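# Flip the front cover, snap onto base, place on conveyor

## Task

Flip the front cover so it faces the correct way, press it onto the base until it clicks into place, leave the assembled unit sitting on the conveyor belt, and release it from both grippers at the end.

## Robot and tools

ROBOT. There are two arms, left_arm and right_arm. Each has six joints (waist, shoulder, elbow, wrist pitch, wrist yaw, wrist roll) and a two-finger gripper. The names are just labels and do not match the left or right side of any camera image.

FRAME. Every reported hand pose uses one shared scene frame. The origin sits on the table surface midway between the arms. +x points away from the robot over the table, +z points up, and left_arm is on the +y side. Positions are in metres and orientations are quaternions in w,x,y,z order. The printed hand position is approximate, and the error grows as the arm reaches further. In the gripper's own frame the fingers point along +z and close along y. The reported hand point lies between the finger pads, roughly 1 cm back from the tips.

execute_actions. Its argument "actions" is a list holding zero or one item. An empty list sends nothing and just reports the current state. An item with "rows" is a motion: 1 to 15 rows, with "steps" from 1 to 15 (15 if omitted). Each step lasts 1/30 s and uses one row; if there are fewer rows than steps, the last row keeps being applied. An item with only "steps" (up to 300) is a wait: nothing new is sent, and the call returns once that many steps have elapsed since the previous result, your reply time included. Optional "pictures" (true/false) controls whether camera images come back; by default they do. A refused call moves nothing.

ROW LAYOUT. Every row is one flat list of 14 numbers covering both arms, even when only one should move: left_arm waist, shoulder, elbow, wrist pitch, wrist yaw, wrist roll, opening, then right_arm in the same seven-number order. The joint values are absolute target angles in radians, in the same form as the Joint positions line, not offsets from the current angle. To keep an arm still, repeat its current readings. Opening runs from -1 (closed) to +1 (fully open, about 0.094 m between pads).

JOINT RANGES (radians, same for both arms): waist -2.618 to 3.054, shoulder 0.000 to 3.142, elbow 0.000 to 3.142, wrist pitch -1.571 to 1.571, wrist yaw -1.571 to 1.571, wrist roll -2.094 to 2.094. A call is rejected if a target is more than 0.036 beyond an end and also further out than that joint's last reported angle. Real ends may differ from these numbers by up to 0.036 either way; a target past the real end is clipped there, and the result may say "joint sent to its limit" (possibly about an earlier action still running). The absence of that line does not prove there is room left.

MOTION LIMITS. Each step, a joint's target is held within a fixed distance of its measured angle: waist 0.202, shoulder 0.258, elbow 0.238, wrist pitch 0.573, wrist yaw and roll 0.522 rad. If the targets would place a gripper more than 70 mm from where it now is, all that arm's targets are pulled back toward the current angles. Large moves therefore take several calls or a wait. The arms keep heading to the last row sent while you think or wait, until everything has nearly stopped or a step gets HELD; after that only a new action moves them further. Fingers already opening or closing finish their motion.

RESULT LINES. The state line shows each arm's end_effector_position and end_effector_quat_wxyz. Joint positions and Joint velocities give one block per arm: six joints (rad, rad/s) then finger gap (m, m/s). grip_measured is the measured opening on the command scale; each gripper reads off by up to about 1 mm, consistently. "joint command not followed" means a clearance check altered or blocked some joint targets; the rest of the row still ran. HELD marks steps where all or part of your row was not sent. Joint torques are total drive output, in joint order, with per-arm offsets, scale and noise; friction can mimic or mask load. MOTOR HOT appears from 75 °C; at 90 °C that arm halts for 10 s, and at 100 °C it goes limp and drops; these show as OVER-TEMPERATURE FAULT. Holding loads heats motors, even while you are only thinking.

GRIPPING. Away from the ends of the scale, fingers move to the opening you command as read by grip_measured. To hold a part, command about 0.03 below its grip_measured for a firm hold, less for a gentler one. Pad force tops out near 50 to 62 N (lower on some grippers, and weaker on parts under about 2 mm thick); first contact can spike briefly.

zoom_image. Arguments: "camera" (cam_head_left, cam_head_right, cam_high, cam_low, cam_left_wrist, cam_right_wrist) and "region" [x0, y0, x1, y1] in pixels of that camera's latest image, top-left origin, at most 504 by 504. Wrist cameras are 616x616; the others are 504x504.

finished_scene. Argument "scene" is the number of the current scene (1 here). It ends the scene permanently and reports whether the goal holds; do it only after the unit rests on the conveyor and both grippers are open.

CAUTIONS. Parts may be tugged or nudged now and then, so check grips. Never let anything leave the table. Keep the arms from colliding or pressing on each other. Avoid drops, slips, slamming and forcing hard; move smoothly and release before finishing.

Each tool is called after ">>>" as name([rows], argument=value, ...), one row to a line, values as JSON.

## Session

>>> execute_actions(actions=[])

Scene clock: 0.00 s of 7280.00 s.
left_arm: end_effector_position=(+0.3253, +0.0443, +0.2544) grip_measured=+1.000 end_effector_quat_wxyz=(+0.474, +0.756, +0.452, -0.013) | right_arm: end_effector_position=(+0.6879, -0.3264, +0.1976) grip_measured=+1.000 end_effector_quat_wxyz=(+0.736, -0.336, +0.557, +0.188)
Joint positions: left_arm=[-0.204  1.297  1.173 -0.655  0.671  1.555  0.094] | right_arm=[-0.136  2.63   1.978  0.991 -1.086  0.009  0.094]
Joint velocities: left_arm=[ 0.002 -0.012 -0.002  0.037 -0.051  0.022  0.   ] | right_arm=[ 0.002  0.007 -0.012 -0.007  0.007  0.007  0.   ]
Joint torques (N m, as the arm reports them, + toward a larger angle): no reading
Motor temperatures (°C, as the motors report them): left_arm=[22 23 23 25 24 25] | right_arm=[21 24 23 24 25 22]

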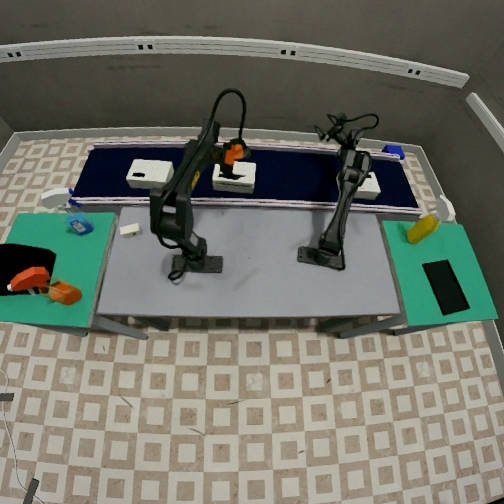

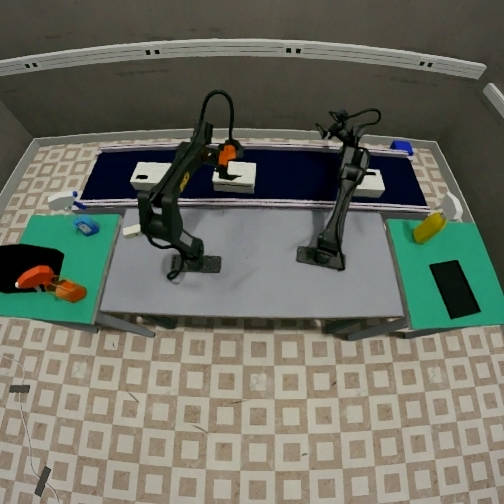

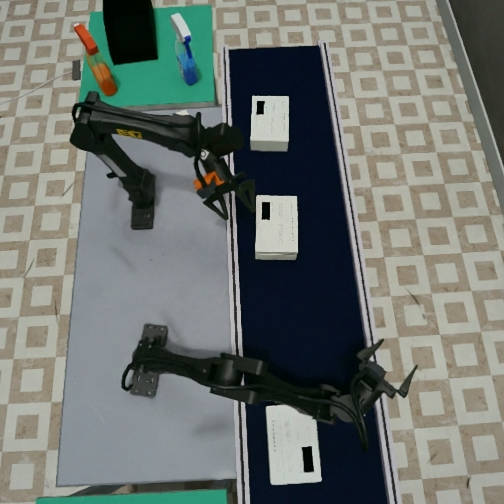

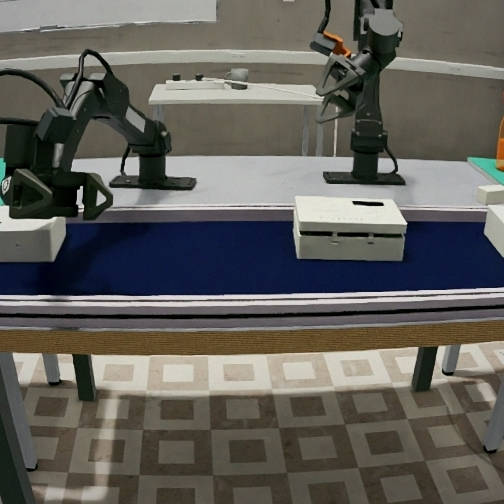

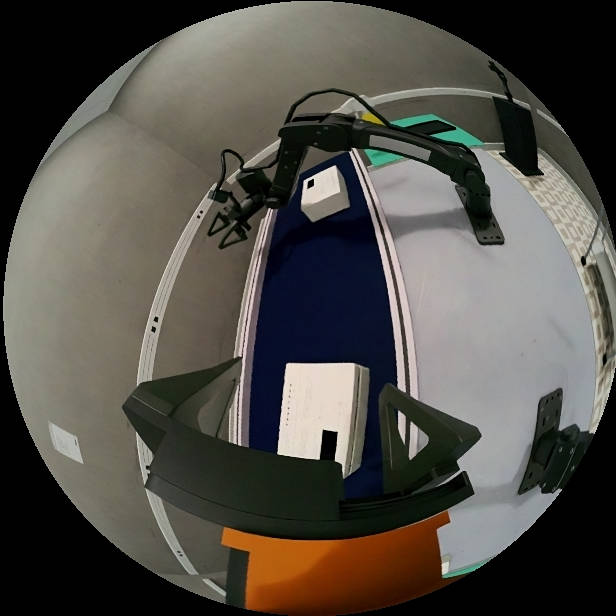

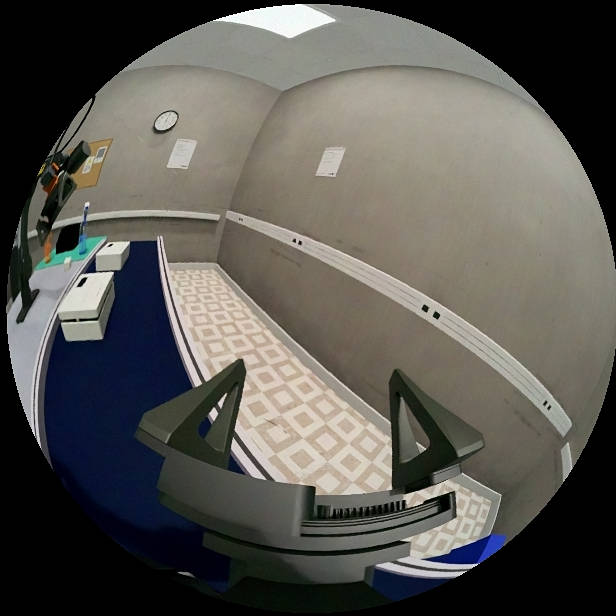

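>>> zoom_image(camera="cam_low", region=[270, 170, 430, 280])

>>> zoom_image(camera="cam_high", region=[200, 80, 360, 280])

>>> zoom_image(camera="cam_right_wrist", region=[30, 230, 170, 360])

Region (270, 170, 430, 280) of cam_low's 504x504 image, scaled by 3.150, with more detail than that image has; it fills the top 346 rows of this view, and the rest is white.

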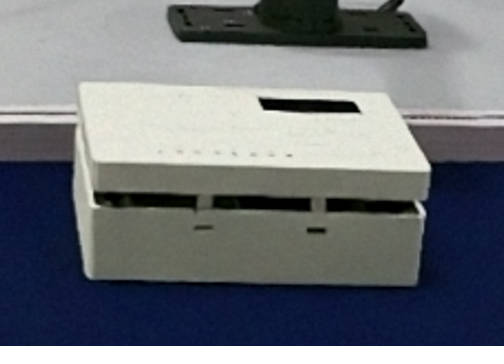

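Region (200, 80, 360, 280) of cam_high's 504x504 image, scaled by 2.520, with more detail than that image has; it fills the left 403 columns of this view, and the rest is white.

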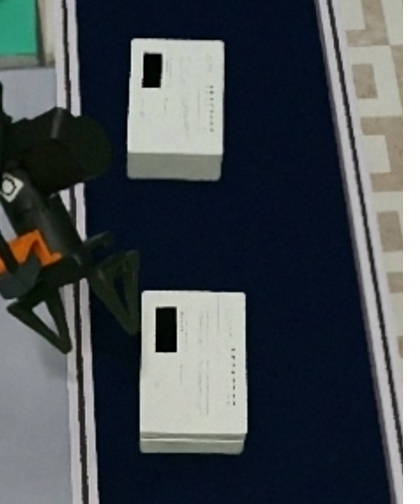

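Region (30, 230, 170, 360) of cam_right_wrist's 616x616 image, scaled by 3.600, with more detail than that image has; it fills the top 468 rows of this view, and the rest is white.

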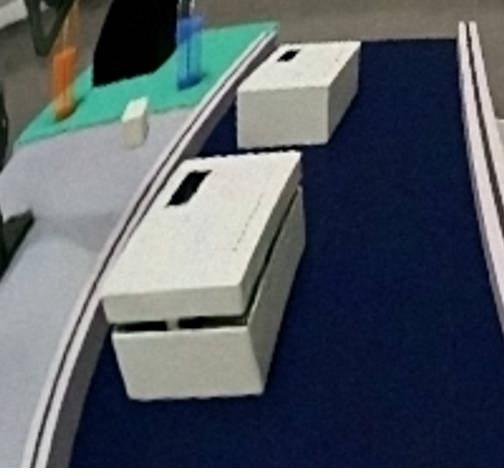

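>>> execute_actions([
  {"rows":[[-0.204,1.6,1.5,-1.47,0,1.555,1,-0.136,1.6,1.5,-1.0,0,0,1]]},
], pictures=false)

>>> execute_actions([
  {"steps":60},
])

Scene clock: 15.03 s of 7280.00 s.
left_arm: end_effector_position=(+0.2877, +0.1599, +0.1597) grip_measured=+1.000 end_effector_quat_wxyz=(+0.015, +0.777, +0.629, -0.006) | right_arm: end_effector_position=(+0.5286, -0.4172, +0.2598) grip_measured=+1.000 end_effector_quat_wxyz=(+0.472, +0.113, +0.874, -0.022)
Joint positions: left_arm=[-0.208  1.616  1.478 -1.417  0.028  1.556  0.094] | right_arm=[-0.134  1.671  1.497 -0.418 -0.118  0.003  0.094]
Joint velocities: left_arm=[-0.007 -0.012  0.002 -0.286 -0.183 -0.022  0.   ] | right_arm=[-0.027 -1.36   0.081 -2.264  0.564 -0.081  0.   ]
Joint torques (N m, as the arm reports them, + toward a larger angle): left_arm=[ 0.31 -7.25  7.43  0.42 -0.08 -0.06] | right_arm=[-0.2  -6.01  8.83  0.89  0.04 -0.01]
Motor temperatures (°C, as the motors report them): left_arm=[22 24 25 26 24 25] | right_arm=[21 36 25 26 25 22]
Steps of this call (steps 1 to 90: nothing new was sent; then 11.53 s passed at rest; steps 91 to 105: all 15 steps of this action). Readings (joint positions):
91: left_arm=[-0.207 1.331 1.222 -0.750 0.601 1.556] | right_arm=[-0.135 2.590 1.924 0.923 -1.008 0.003]
92: left_arm=[-0.209 1.400 1.314 -0.871 0.506 1.556] | right_arm=[-0.133 2.516 1.825 0.798 -0.905 0.004]
94: left_arm=[-0.208 1.536 1.452 -1.031 0.326 1.556] | right_arm=[-0.133 2.361 1.647 0.573 -0.706 0.003]
98: left_arm=[-0.208 1.626 1.478 -1.262 0.127 1.556] | right_arm=[-0.133 2.081 1.497 0.121 -0.351 0.003]
105: the state above

Scene clock: 17.03 s of 7280.00 s.
left_arm: end_effector_position=(+0.2816, +0.1656, +0.1596) grip_measured=+1.000 end_effector_quat_wxyz=(-0.004, +0.777, +0.629, -0.006) | right_arm: end_effector_position=(+0.4185, -0.4013, +0.1989) grip_measured=+1.000 end_effector_quat_wxyz=(+0.238, +0.153, +0.959, -0.033)
Joint positions: left_arm=[-0.208  1.616  1.478 -1.447  0.004  1.556  0.094] | right_arm=[-0.134  1.603  1.507 -0.99  -0.01   0.003  0.094]
Joint velocities: left_arm=[-0.012  0.012  0.007  0.007 -0.022 -0.066  0.   ] | right_arm=[-0.012 -0.007  0.002  0.007 -0.081  0.066  0.   ]
Joint torques (N m, as the arm reports them, + toward a larger angle): left_arm=[ 0.3  -6.93  7.27  0.28 -0.06 -0.06] | right_arm=[-0.2  -8.21  7.7   0.72  0.09 -0.01]
Motor temperatures (°C, as the motors report them): left_arm=[22 24 26 26 24 25] | right_arm=[21 36 25 26 25 22]
Steps of this call (steps 1 to 45: the robot went on to your last target; steps 46 to 60: nothing new was sent). Readings (joint positions):
1: left_arm=[-0.208 1.616 1.478 -1.424 0.023 1.556] | right_arm=[-0.134 1.631 1.501 -0.492 -0.101 0.003]
2: left_arm=[-0.208 1.616 1.478 -1.430 0.019 1.556] | right_arm=[-0.134 1.602 1.504 -0.562 -0.086 0.003]
4: left_arm=[-0.208 1.616 1.478 -1.436 0.013 1.556] | right_arm=[-0.134 1.576 1.507 -0.692 -0.060 0.003]
8: left_arm=[-0.208 1.616 1.478 -1.443 0.008 1.556] | right_arm=[-0.134 1.594 1.507 -0.880 -0.029 0.003]
60: the state above
All arms were judged still, so your last target was given up. Only a new action makes them travel on or press farther. Fingers that are still opening or closing keep moving.

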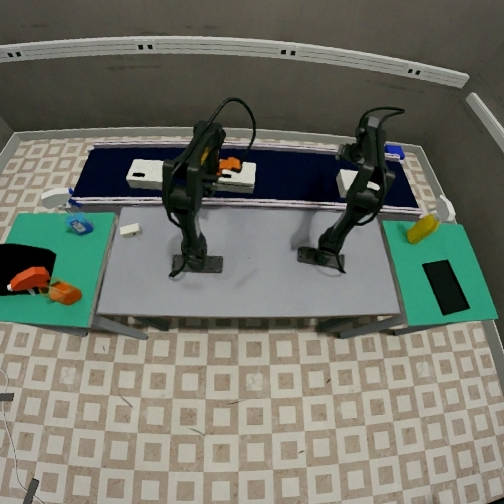

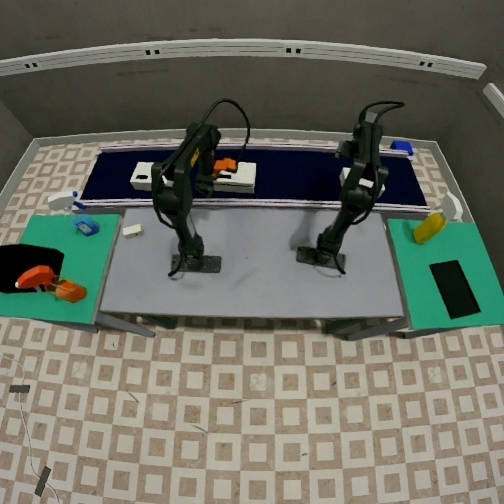

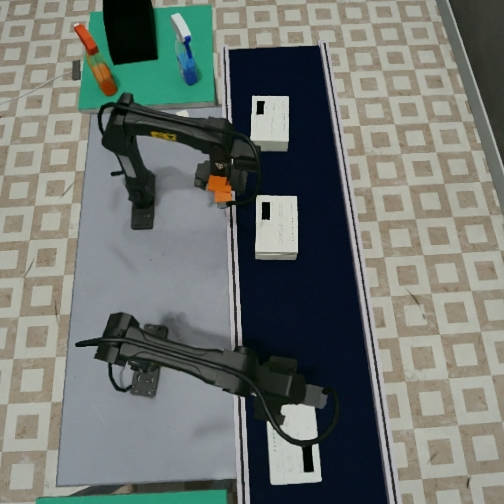

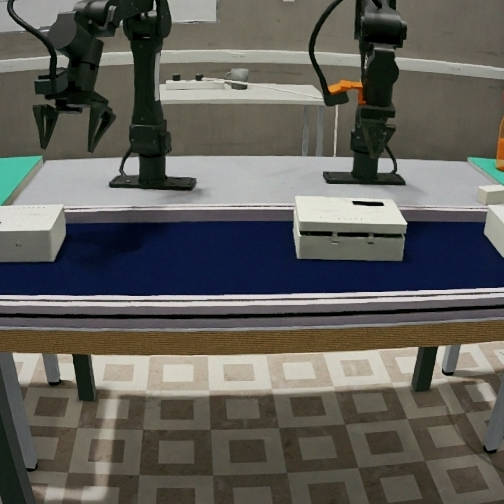

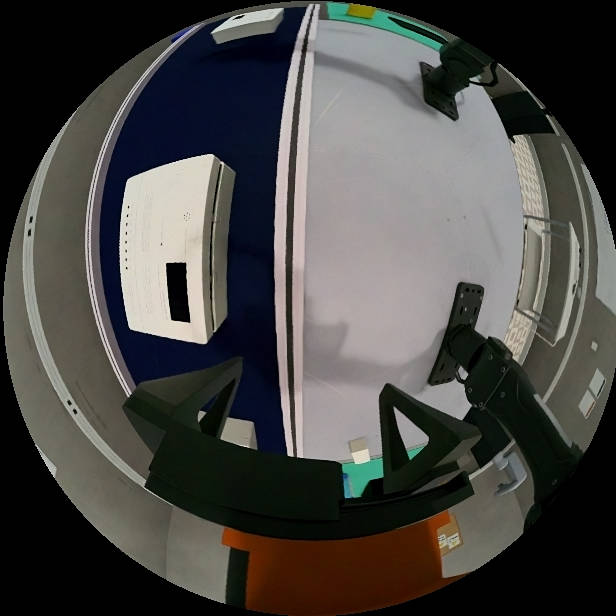

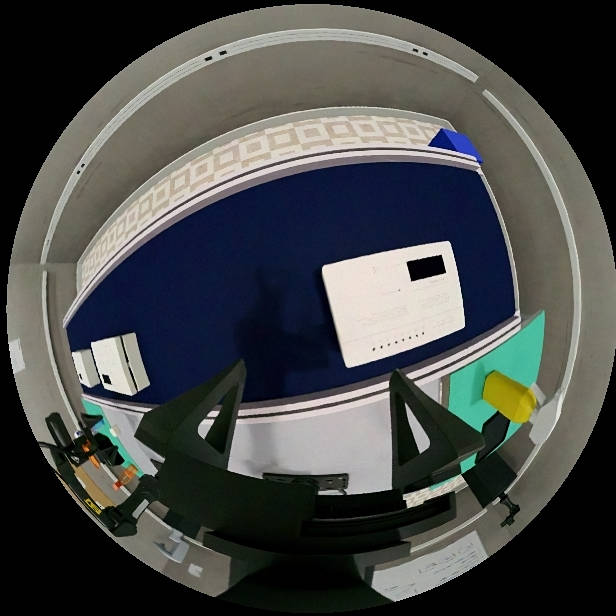

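>>> execute_actions([
  {"rows":[[-0.21,1.65,1.56,-1.48,0,1.555,1,-0.136,1.6,1.5,-1.0,0,0,1],[-0.215,1.7,1.62,-1.49,0,1.555,1,-0.136,1.6,1.5,-1.0,0,0,1],[-0.22,1.75,1.68,-1.5,0,1.555,1,-0.136,1.6,1.5,-1.0,0,0,1],[-0.225,1.8,1.74,-1.51,0,1.555,1,-0.136,1.6,1.5,-1.0,0,0,1],[-0.23,1.85,1.8,-1.52,0,1.555,1,-0.136,1.6,1.5,-1.0,0,0,1],[-0.235,1.9,1.86,-1.53,0,1.555,1,-0.136,1.6,1.5,-1.0,0,0,1],[-0.24,1.95,1.93,-1.54,0,1.555,1,-0.136,1.6,1.5,-1.0,0,0,1],[-0.245,2.0,2.0,-1.55,0,1.555,1,-0.136,1.6,1.5,-1.0,0,0,1],[-0.25,2.05,2.06,-1.57,0,1.52,1,-0.136,1.6,1.5,-1.0,0,0,1]]},
], pictures=false)

>>> execute_actions([
  {"steps":20},
])

Scene clock: 31.47 s of 7280.00 s.
left_arm: end_effector_position=(+0.3940, +0.1254, +0.1521) grip_measured=+1.000 end_effector_quat_wxyz=(+0.008, +0.781, +0.624, +0.005) | right_arm: end_effector_position=(+0.4185, -0.4013, +0.1989) grip_measured=+1.000 end_effector_quat_wxyz=(+0.238, +0.153, +0.959, -0.033)
Joint positions: left_arm=[-0.244  2.069  2.029 -1.511  0.002  1.532  0.094] | right_arm=[-0.134  1.603  1.507 -0.99  -0.01   0.003  0.094]
Joint velocities: left_arm=[ 0.007 -0.017 -0.022 -0.022 -0.037  0.022  0.   ] | right_arm=[-0.012 -0.007 -0.002  0.066 -0.022 -0.037  0.   ]
Joint torques (N m, as the arm reports them, + toward a larger angle): left_arm=[ -0.17 -10.99   8.05   0.32  -0.08  -0.11] | right_arm=[-0.17 -8.2   7.67  0.72  0.09 -0.01]
Motor temperatures (°C, as the motors report them): left_arm=[22 26 27 25 24 25] | right_arm=[21 32 25 26 25 22]
joint sent to its limit (left arm) — the command would take joint 4 (wrist pitch) past its lower limit, so that joint was sent only as far as its limit.
Steps of this call (steps 1 to 90: nothing new was sent; then 10.93 s passed at rest; steps 91 to 105: all 15 steps of this action). Readings (joint positions):
91: left_arm=[-0.208 1.621 1.488 -1.455 0.004 1.556] | right_arm=[-0.134 1.603 1.507 -0.990 -0.010 0.003]
92: left_arm=[-0.208 1.639 1.518 -1.472 0.004 1.556] | right_arm=[-0.134 1.603 1.507 -0.990 -0.010 0.003]
94: left_arm=[-0.209 1.705 1.624 -1.497 0.003 1.556] | right_arm=[-0.134 1.603 1.507 -0.990 -0.010 0.003]
98: left_arm=[-0.223 1.900 1.880 -1.512 0.002 1.556] | right_arm=[-0.134 1.603 1.507 -0.990 -0.010 0.003]
105: the state above

Scene clock: 32.13 s of 7280.00 s.
left_arm: end_effector_position=(+0.3911, +0.1262, +0.1544) grip_measured=+1.000 end_effector_quat_wxyz=(+0.004, +0.779, +0.627, +0.002) | right_arm: end_effector_position=(+0.4185, -0.4013, +0.1989) grip_measured=+1.000 end_effector_quat_wxyz=(+0.238, +0.153, +0.959, -0.033)
Joint positions: left_arm=[-0.244  2.069  2.038 -1.53   0.002  1.526  0.094] | right_arm=[-0.134  1.603  1.507 -0.99  -0.01   0.003  0.094]
Joint velocities: left_arm=[ 0.012 -0.012  0.002  0.081  0.007 -0.022  0.   ] | right_arm=[ 0.007 -0.007 -0.007  0.007  0.051 -0.095  0.   ]
Joint torques (N m, as the arm reports them, + toward a larger angle): left_arm=[ -0.41 -10.77   7.24   0.29  -0.04  -0.11] | right_arm=[-0.19 -8.19  7.68  0.72  0.09 -0.01]
Motor temperatures (°C, as the motors report them): left_arm=[22 26 27 25 24 25] | right_arm=[21 32 25 26 25 22]
joint sent to its limit (left arm) — the command would take joint 4 (wrist pitch) past its lower limit, so that joint was sent only as far as its limit.
Steps of this call (steps 1 to 20: the robot went on to your last target). Readings (joint positions):
1: left_arm=[-0.244 2.069 2.029 -1.514 0.002 1.531] | right_arm=[-0.134 1.603 1.507 -0.990 -0.010 0.003]
2: left_arm=[-0.244 2.069 2.033 -1.520 0.002 1.530] | right_arm=[-0.134 1.603 1.507 -0.990 -0.010 0.003]
4: left_arm=[-0.244 2.069 2.037 -1.523 0.002 1.529] | right_arm=[-0.134 1.603 1.507 -0.990 -0.010 0.003]
8: left_arm=[-0.244 2.069 2.038 -1.528 0.002 1.527] | right_arm=[-0.134 1.603 1.507 -0.990 -0.010 0.003]
20: the state above

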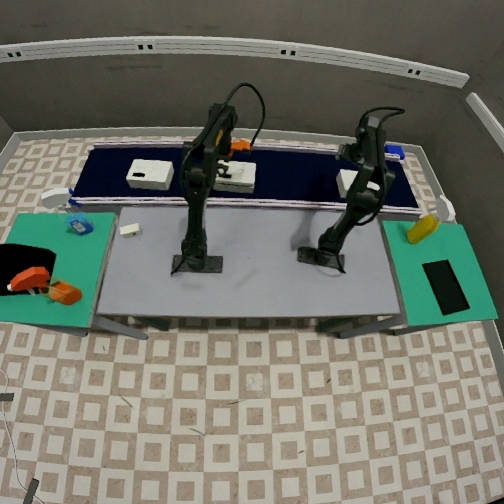

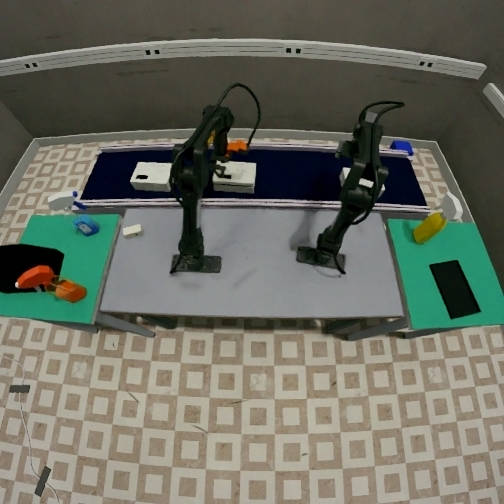

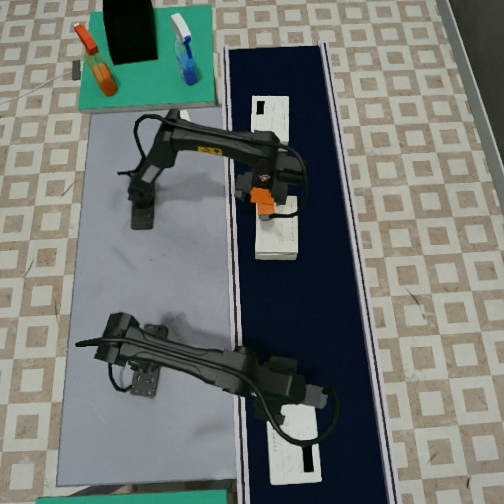

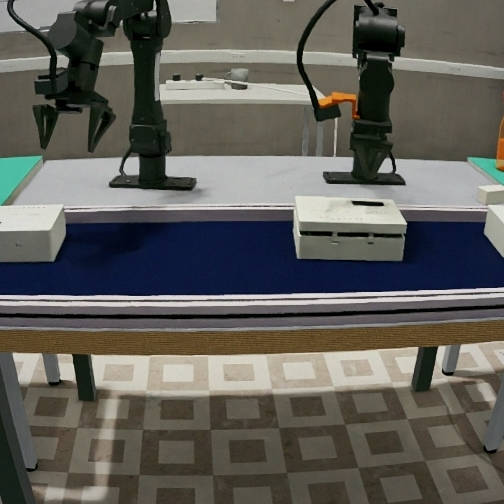

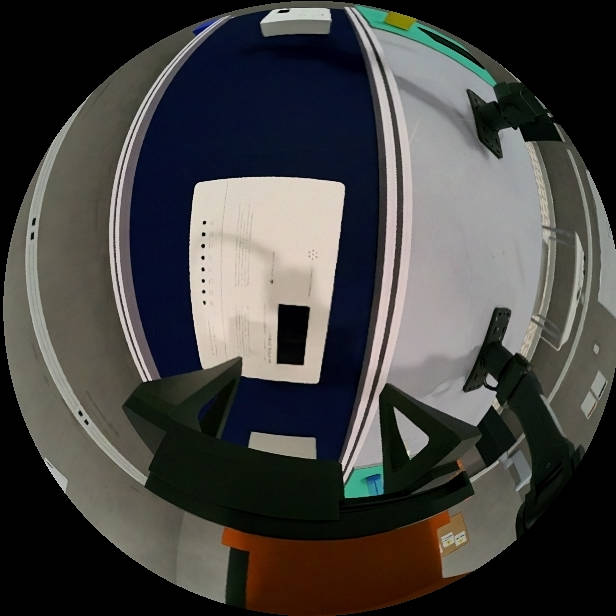

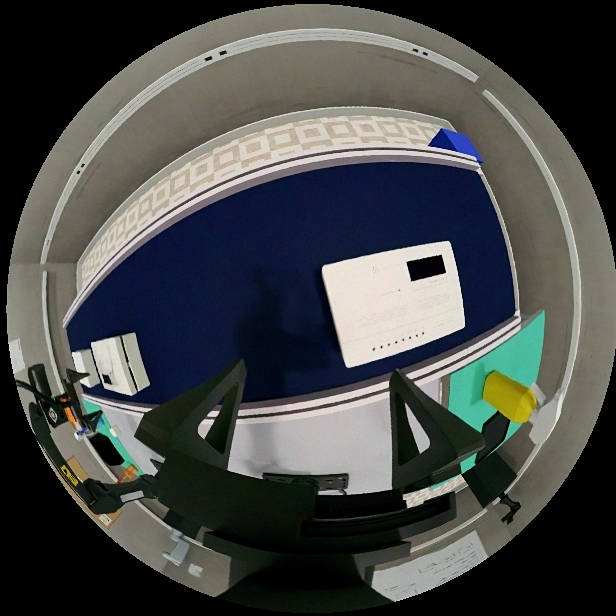

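>>> zoom_image(camera="cam_left_wrist", region=[230, 270, 370, 400])

Region (230, 270, 370, 400) of cam_left_wrist's 616x616 image, scaled by 3.600, with more detail than that image has; it fills the top 468 rows of this view, and the rest is white.

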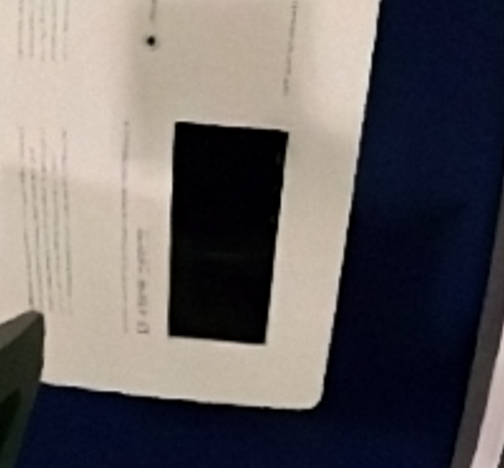

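>>> execute_actions([
  {"rows":[[-0.25,2.04,2.01,-1.52,0,1.45,0.6,-0.136,1.6,1.5,-1.0,0,0,1],[-0.25,2.04,2.01,-1.52,0,1.45,0.6,-0.136,1.6,1.5,-1.0,0,0,1],[-0.25,2.03,1.96,-1.48,0,1.4,0.3,-0.136,1.6,1.5,-1.0,0,0,1],[-0.25,2.03,1.96,-1.48,0,1.4,0.3,-0.136,1.6,1.5,-1.0,0,0,1],[-0.25,2.02,1.91,-1.44,0,1.35,0,-0.136,1.6,1.5,-1.0,0,0,1],[-0.25,2.02,1.91,-1.44,0,1.35,0,-0.136,1.6,1.5,-1.0,0,0,1],[-0.25,2.014,1.865,-1.40,0,1.305,-0.15,-0.136,1.6,1.5,-1.0,0,0,1]]},
], pictures=false)

>>> execute_actions([
  {"steps":30},
])

Scene clock: 44.00 s of 7280.00 s.
left_arm: end_effector_position=(+0.3796, +0.1293, +0.1264) grip_measured=-0.148 end_effector_quat_wxyz=(-0.009, +0.713, +0.701, -0.006) | right_arm: end_effector_position=(+0.4185, -0.4013, +0.1989) grip_measured=+1.000 end_effector_quat_wxyz=(+0.238, +0.153, +0.959, -0.033)
Joint positions: left_arm=[-0.244  2.031  1.868 -1.43   0.002  1.327  0.04 ] | right_arm=[-0.134  1.603  1.507 -0.99  -0.01   0.003  0.094]
Joint velocities: left_arm=[ 0.002 -0.007  0.012  0.095 -0.066 -0.198  0.   ] | right_arm=[ 0.002  0.002  0.012  0.007  0.022 -0.037  0.   ]
Joint torques (N m, as the arm reports them, + toward a larger angle): left_arm=[ -0.41 -10.25   5.11   0.65  -0.04  -0.18] | right_arm=[-0.18 -8.21  7.68  0.73  0.09 -0.01]
Motor temperatures (°C, as the motors report them): left_arm=[22 30 27 25 24 25] | right_arm=[21 31 25 26 25 22]
joint sent to its limit (left arm) — the command would take joint 4 (wrist pitch) past its lower limit, so that joint was sent only as far as its limit.
Steps of this call (steps 1 to 15: the robot went on to your last target; steps 16 to 90: nothing new was sent; then 8.37 s passed at rest; steps 91 to 105: all 15 steps of this action). Readings (joint positions):
91: left_arm=[-0.244 2.067 2.035 -1.529 0.002 1.515] | right_arm=[-0.134 1.603 1.507 -0.990 -0.010 0.003]
92: left_arm=[-0.244 2.065 2.029 -1.528 0.002 1.504] | right_arm=[-0.134 1.603 1.507 -0.990 -0.010 0.003]
94: left_arm=[-0.244 2.052 1.996 -1.513 0.002 1.470] | right_arm=[-0.134 1.603 1.507 -0.990 -0.010 0.003]
98: left_arm=[-0.244 2.031 1.904 -1.469 0.002 1.389] | right_arm=[-0.134 1.603 1.507 -0.990 -0.010 0.003]
105: the state above

Scene clock: 45.00 s of 7280.00 s.
left_arm: end_effector_position=(+0.3827, +0.1284, +0.1263) grip_measured=-0.148 end_effector_quat_wxyz=(-0.003, +0.707, +0.707, -0.003) | right_arm: end_effector_position=(+0.4185, -0.4013, +0.1989) grip_measured=+1.000 end_effector_quat_wxyz=(+0.238, +0.153, +0.959, -0.033)
Joint positions: left_arm=[-0.244  2.031  1.868 -1.417  0.002  1.311  0.04 ] | right_arm=[-0.134  1.603  1.507 -0.99  -0.01   0.003  0.094]
Joint velocities: left_arm=[-0.022 -0.017 -0.002 -0.022 -0.022 -0.022 -0.   ] | right_arm=[-0.002 -0.002 -0.022  0.007 -0.022  0.037  0.   ]
Joint torques (N m, as the arm reports them, + toward a larger angle): left_arm=[ -0.43 -10.39   5.34   0.71  -0.04  -0.12] | right_arm=[-0.18 -8.21  7.68  0.72  0.09 -0.01]
Motor temperatures (°C, as the motors report them): left_arm=[22 30 27 25 24 25] | right_arm=[21 31 25 26 25 22]
Steps of this call (steps 1 to 30: the robot went on to your last target). Readings (joint positions):
1: left_arm=[-0.244 2.031 1.868 -1.426 0.002 1.324] | right_arm=[-0.134 1.603 1.507 -0.990 -0.010 0.003]
2: left_arm=[-0.244 2.031 1.868 -1.424 0.002 1.321] | right_arm=[-0.134 1.603 1.507 -0.990 -0.010 0.003]
4: left_arm=[-0.244 2.031 1.868 -1.421 0.002 1.317] | right_arm=[-0.134 1.603 1.507 -0.990 -0.010 0.003]
8: left_arm=[-0.244 2.031 1.868 -1.418 0.002 1.314] | right_arm=[-0.134 1.603 1.507 -0.990 -0.010 0.003]
30: the state above
All arms were judged still, so your last target was given up. Only a new action makes them travel on or press farther. Fingers that are still opening or closing keep moving.

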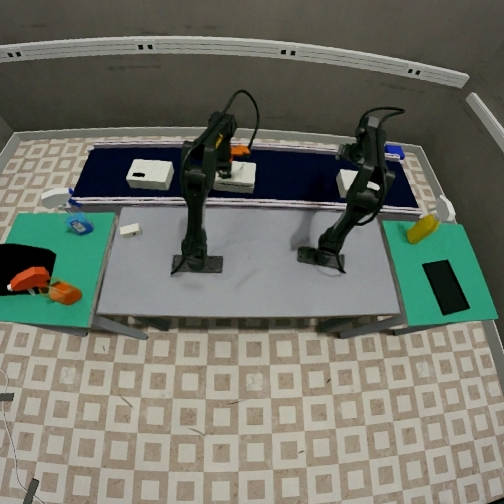

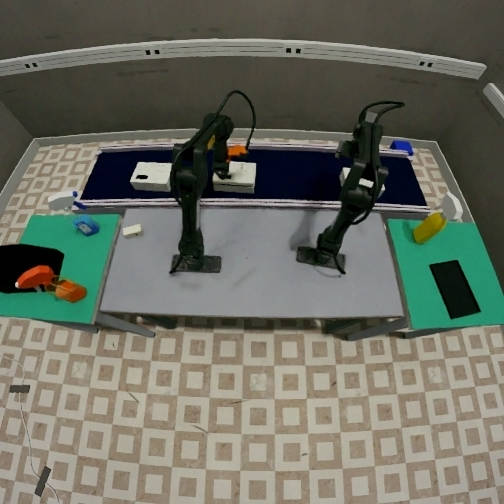

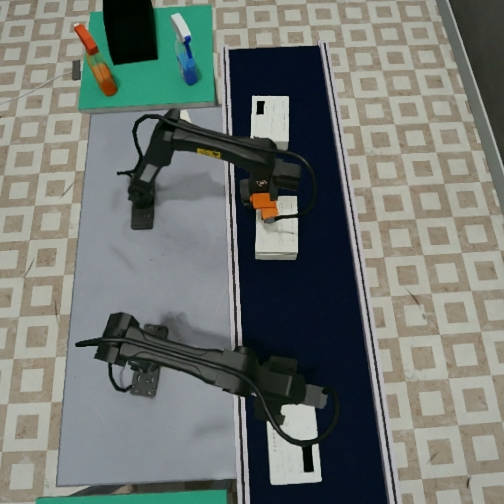

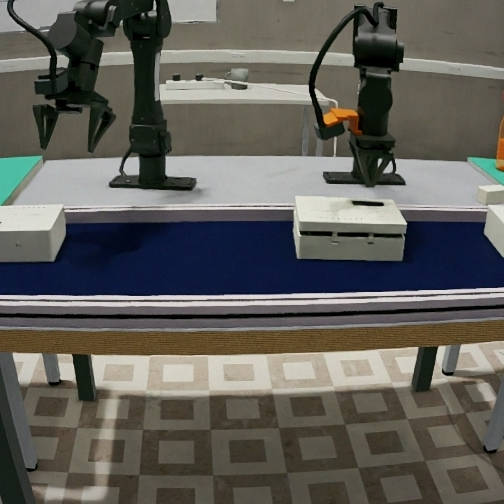

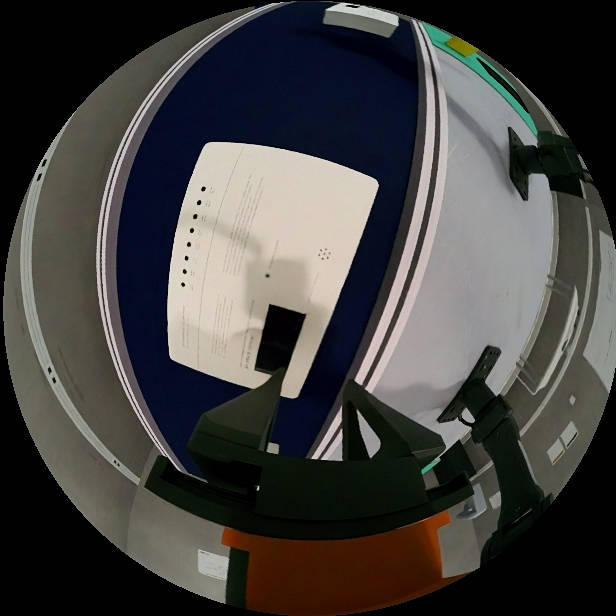

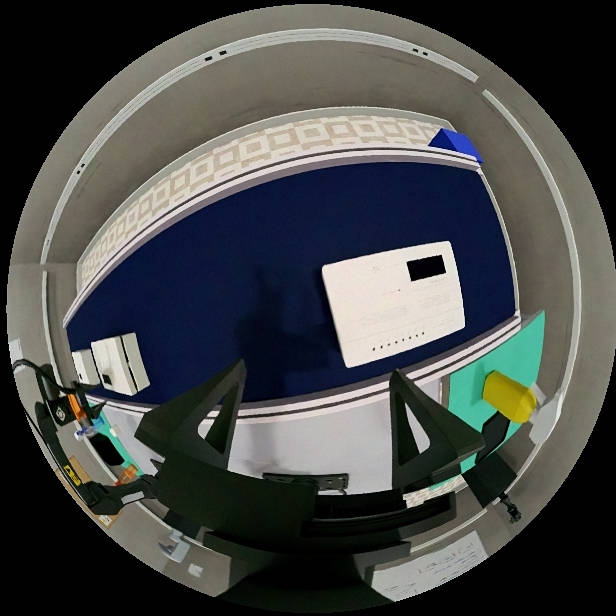

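>>> execute_actions([
  {"rows":[[-0.26,2.03,1.86,-1.37,0,1.34,-0.15,-0.136,1.6,1.5,-1.0,0,0,1],[-0.26,2.03,1.86,-1.37,0,1.34,-0.15,-0.136,1.6,1.5,-1.0,0,0,1],[-0.26,2.04,1.86,-1.37,0,1.34,-0.15,-0.136,1.6,1.5,-1.0,0,0,1],[-0.272,2.052,1.85,-1.337,0,1.37,-0.15,-0.136,1.6,1.5,-1.0,0,0,1]]},
], pictures=false)

>>> execute_actions([
  {"steps":20},
])

Scene clock: 52.77 s of 7280.00 s.
left_arm: end_effector_position=(+0.3926, +0.1169, +0.1161) grip_measured=-0.148 end_effector_quat_wxyz=(+0.010, +0.732, +0.681, +0.005) | right_arm: end_effector_position=(+0.4185, -0.4013, +0.1989) grip_measured=+1.000 end_effector_quat_wxyz=(+0.238, +0.153, +0.959, -0.033)
Joint positions: left_arm=[-0.266  2.051  1.857 -1.356  0.002  1.361  0.04 ] | right_arm=[-0.134  1.603  1.507 -0.99  -0.01   0.003  0.094]
Joint velocities: left_arm=[-0.002 -0.027  0.012 -0.007  0.007  0.007 -0.   ] | right_arm=[-0.002  0.007 -0.002 -0.007 -0.037  0.022  0.   ]
Joint torques (N m, as the arm reports them, + toward a larger angle): left_arm=[-0.31 -9.14  4.93  0.77  0.    0.05] | right_arm=[-0.18 -8.21  7.67  0.72  0.09 -0.01]
Motor temperatures (°C, as the motors report them): left_arm=[22 30 26 25 24 25] | right_arm=[21 30 25 26 25 22]
Steps of this call (steps 1 to 90: nothing new was sent; then 4.27 s passed at rest; steps 91 to 105: all 15 steps of this action). Readings (joint positions):
91: left_arm=[-0.245 2.031 1.868 -1.414 0.002 1.314] | right_arm=[-0.134 1.603 1.507 -0.990 -0.010 0.003]
92: left_arm=[-0.246 2.031 1.868 -1.409 0.002 1.318] | right_arm=[-0.134 1.603 1.507 -0.990 -0.010 0.003]
94: left_arm=[-0.249 2.032 1.867 -1.397 0.002 1.328] | right_arm=[-0.134 1.603 1.507 -0.990 -0.010 0.003]
98: left_arm=[-0.262 2.044 1.862 -1.369 0.002 1.349] | right_arm=[-0.134 1.603 1.507 -0.990 -0.010 0.003]
105: the state above

Scene clock: 53.43 s of 7280.00 s.
left_arm: end_effector_position=(+0.3932, +0.1167, +0.1162) grip_measured=-0.148 end_effector_quat_wxyz=(+0.011, +0.733, +0.680, +0.005) | right_arm: end_effector_position=(+0.4185, -0.4013, +0.1989) grip_measured=+1.000 end_effector_quat_wxyz=(+0.238, +0.153, +0.959, -0.033)
Joint positions: left_arm=[-0.266  2.051  1.857 -1.353  0.002  1.364  0.04 ] | right_arm=[-0.134  1.603  1.507 -0.99  -0.01   0.003  0.094]
Joint velocities: left_arm=[ 0.002 -0.002 -0.002 -0.051  0.095 -0.007  0.   ] | right_arm=[-0.017  0.012 -0.012  0.037  0.007  0.066  0.   ]
Joint torques (N m, as the arm reports them, + toward a larger angle): left_arm=[-0.45 -9.22  5.12  0.78 -0.03  0.03] | right_arm=[-0.17 -8.2   7.67  0.72  0.09 -0.01]
Motor temperatures (°C, as the motors report them): left_arm=[22 30 26 25 24 25] | right_arm=[21 30 25 26 25 22]
Steps of this call (steps 1 to 15: the robot went on to your last target; steps 16 to 20: nothing new was sent). Readings (joint positions):
1: left_arm=[-0.266 2.051 1.857 -1.355 0.002 1.361] | right_arm=[-0.134 1.603 1.507 -0.990 -0.010 0.003]
2: left_arm=[-0.266 2.051 1.857 -1.355 0.002 1.362] | right_arm=[-0.134 1.603 1.507 -0.990 -0.010 0.003]
4: left_arm=[-0.266 2.051 1.857 -1.354 0.002 1.362] | right_arm=[-0.134 1.603 1.507 -0.990 -0.010 0.003]
8: left_arm=[-0.266 2.051 1.857 -1.354 0.002 1.363] | right_arm=[-0.134 1.603 1.507 -0.990 -0.010 0.003]
20: the state above
All arms were judged still, so your last target was given up. Only a new action makes them travel on or press farther. Fingers that are still opening or closing keep moving.

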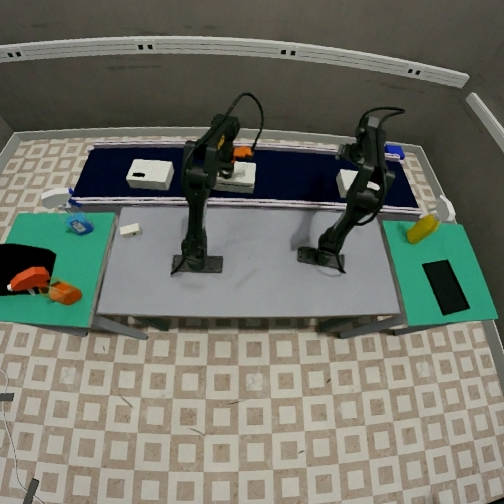

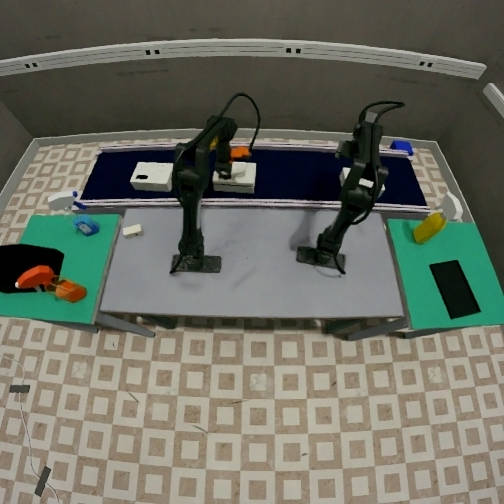

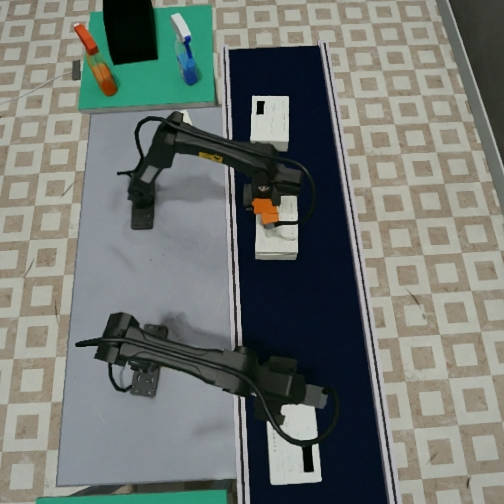

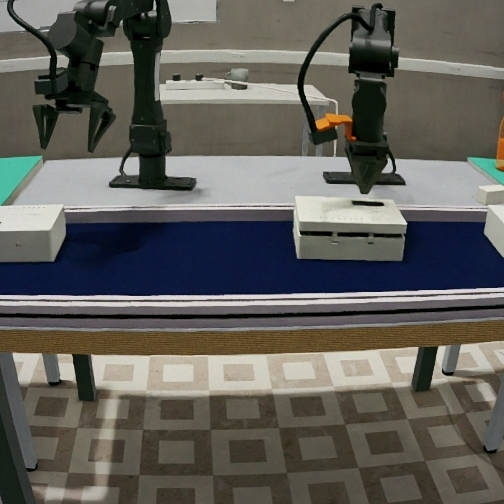

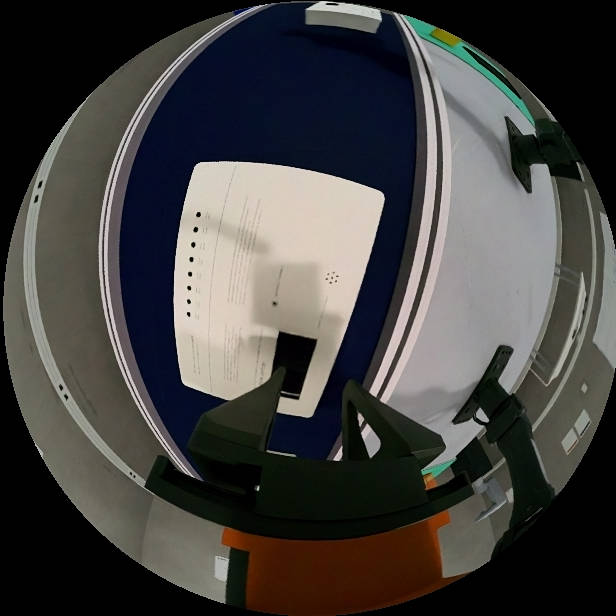

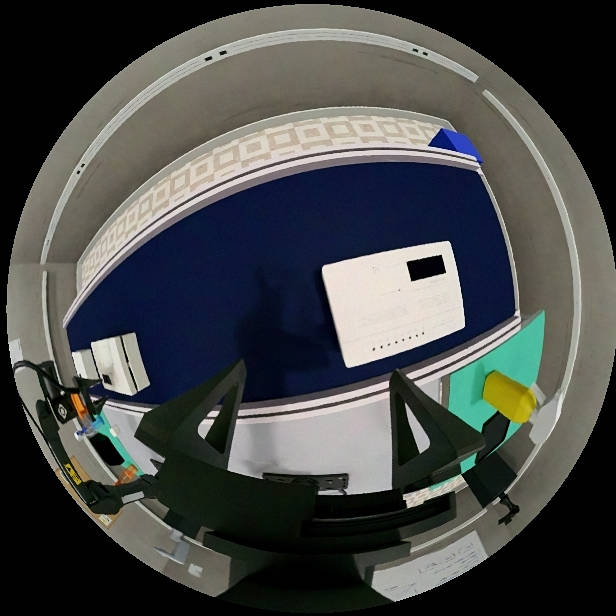

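>>> execute_actions([
  {"rows":[[-0.272,2.052,1.83,-1.32,0,1.37,-0.36,-0.136,1.6,1.5,-1.0,0,0,1],[-0.272,2.052,1.83,-1.32,0,1.37,-0.36,-0.136,1.6,1.5,-1.0,0,0,1],[-0.272,2.052,1.81,-1.31,0,1.37,-0.36,-0.136,1.6,1.5,-1.0,0,0,1],[-0.272,2.052,1.81,-1.31,0,1.37,-0.36,-0.136,1.6,1.5,-1.0,0,0,1],[-0.272,2.052,1.795,-1.297,0,1.37,-0.36,-0.136,1.6,1.5,-1.0,0,0,1]]},
], pictures=false)

>>> execute_actions([
  {"steps":20},
])

>>> zoom_image(camera="cam_left_wrist", region=[230, 300, 400, 460])

>>> zoom_image(camera="cam_low", region=[270, 150, 430, 280])

Scene clock: 63.67 s of 7280.00 s.
left_arm: end_effector_position=(+0.3889, +0.1179, +0.1019) grip_measured=-0.358 end_effector_quat_wxyz=(+0.003, +0.733, +0.680, +0.001) | right_arm: end_effector_position=(+0.4185, -0.4013, +0.1989) grip_measured=+1.000 end_effector_quat_wxyz=(+0.238, +0.153, +0.959, -0.033)
Joint positions: left_arm=[-0.266  2.051  1.801 -1.316  0.002  1.364  0.03 ] | right_arm=[-0.134  1.603  1.507 -0.99  -0.01   0.003  0.094]
Joint velocities: left_arm=[ 0.007  0.007 -0.002  0.022 -0.022 -0.037  0.   ] | right_arm=[-0.007  0.012 -0.002 -0.066  0.007 -0.022  0.   ]
Joint torques (N m, as the arm reports them, + toward a larger angle): left_arm=[-0.41 -9.28  5.22  0.7  -0.04  0.03] | right_arm=[-0.17 -8.22  7.68  0.72  0.09 -0.01]
Motor temperatures (°C, as the motors report them): left_arm=[22 30 26 25 24 25] | right_arm=[21 30 26 26 25 22]
Steps of this call (steps 1 to 90: nothing new was sent; then 6.73 s passed at rest; steps 91 to 105: all 15 steps of this action). Readings (joint positions):
91: left_arm=[-0.266 2.051 1.855 -1.350 0.002 1.364] | right_arm=[-0.134 1.603 1.507 -0.990 -0.010 0.003]
92: left_arm=[-0.266 2.051 1.851 -1.347 0.002 1.364] | right_arm=[-0.134 1.603 1.507 -0.990 -0.010 0.003]
94: left_arm=[-0.266 2.051 1.834 -1.337 0.002 1.364] | right_arm=[-0.134 1.603 1.507 -0.990 -0.010 0.003]
98: left_arm=[-0.266 2.051 1.803 -1.325 0.002 1.364] | right_arm=[-0.134 1.603 1.507 -0.990 -0.010 0.003]
105: the state above

Scene clock: 64.33 s of 7280.00 s.
left_arm: end_effector_position=(+0.3896, +0.1178, +0.1019) grip_measured=-0.358 end_effector_quat_wxyz=(+0.004, +0.733, +0.680, +0.001) | right_arm: end_effector_position=(+0.4185, -0.4013, +0.1989) grip_measured=+1.000 end_effector_quat_wxyz=(+0.238, +0.153, +0.959, -0.033)
Joint positions: left_arm=[-0.266  2.051  1.801 -1.313  0.002  1.364  0.03 ] | right_arm=[-0.134  1.603  1.507 -0.99  -0.01   0.003  0.094]
Joint velocities: left_arm=[-0.017 -0.007 -0.007 -0.037 -0.007 -0.022  0.001] | right_arm=[-0.007 -0.017 -0.007 -0.022  0.007 -0.022  0.   ]
Joint torques (N m, as the arm reports them, + toward a larger angle): left_arm=[-0.45 -9.18  5.19  0.74 -0.04  0.02] | right_arm=[-0.18 -8.22  7.68  0.72  0.09 -0.02]
Motor temperatures (°C, as the motors report them): left_arm=[22 30 26 25 24 25] | right_arm=[21 30 26 26 25 22]
Steps of this call (steps 1 to 15: the robot went on to your last target; steps 16 to 20: nothing new was sent). Readings (joint positions):
1: left_arm=[-0.266 2.051 1.801 -1.315 0.002 1.364] | right_arm=[-0.134 1.603 1.507 -0.990 -0.010 0.003]
2: left_arm=[-0.266 2.051 1.801 -1.315 0.002 1.364] | right_arm=[-0.134 1.603 1.507 -0.990 -0.010 0.003]
4: left_arm=[-0.266 2.051 1.801 -1.314 0.002 1.364] | right_arm=[-0.134 1.603 1.507 -0.990 -0.010 0.003]
8: left_arm=[-0.266 2.051 1.801 -1.314 0.002 1.364] | right_arm=[-0.134 1.603 1.507 -0.990 -0.010 0.003]
20: the state above
All arms were judged still, so your last target was given up. Only a new action makes them travel on or press farther. Fingers that are still opening or closing keep moving.

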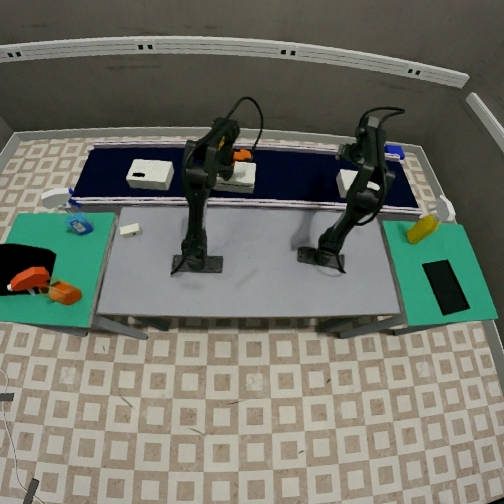

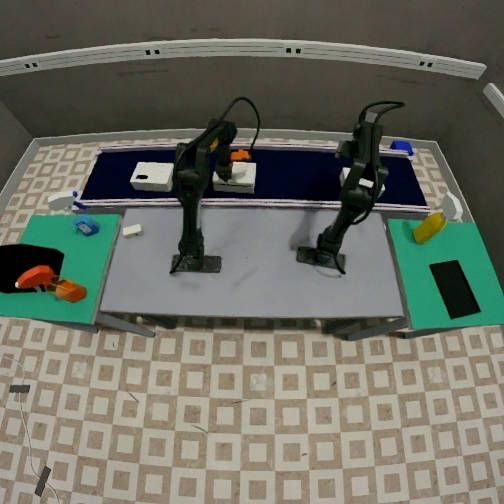

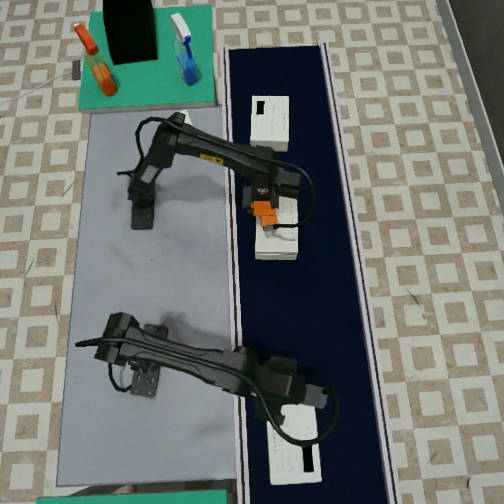

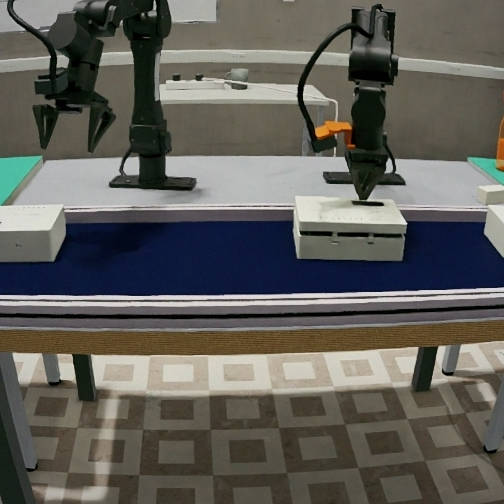

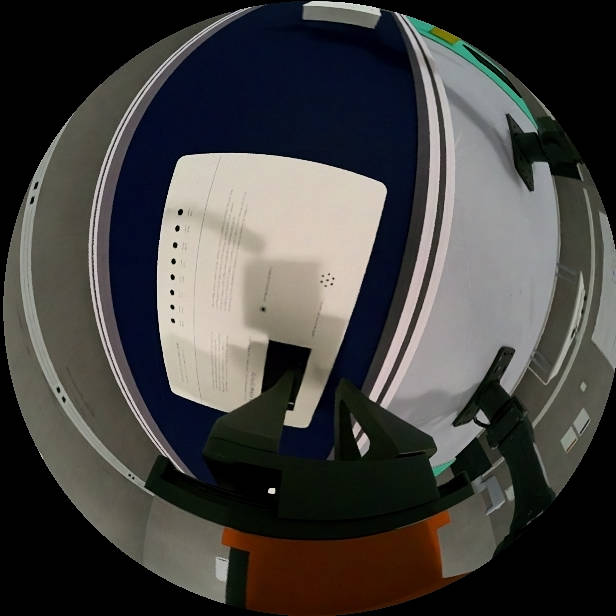

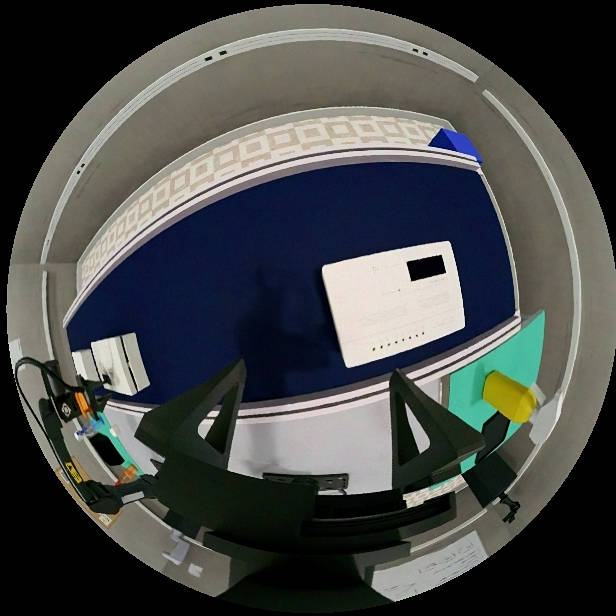

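Region (230, 300, 400, 460) of cam_left_wrist's 616x616 image, scaled by 2.965, with more detail than that image has; it fills the top 474 rows of this view, and the rest is white.

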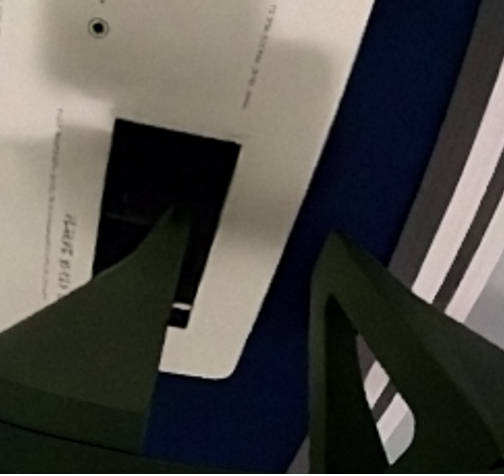

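Region (270, 150, 430, 280) of cam_low's 504x504 image, scaled by 3.150, with more detail than that image has; it fills the top 410 rows of this view, and the rest is white.

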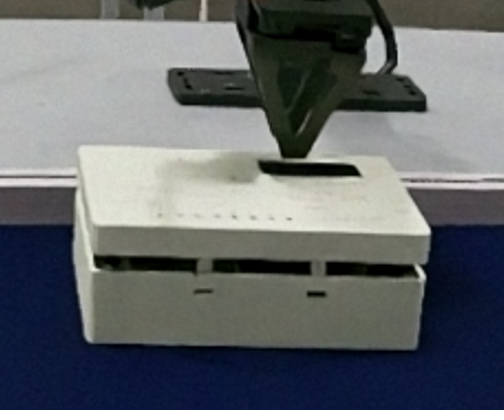

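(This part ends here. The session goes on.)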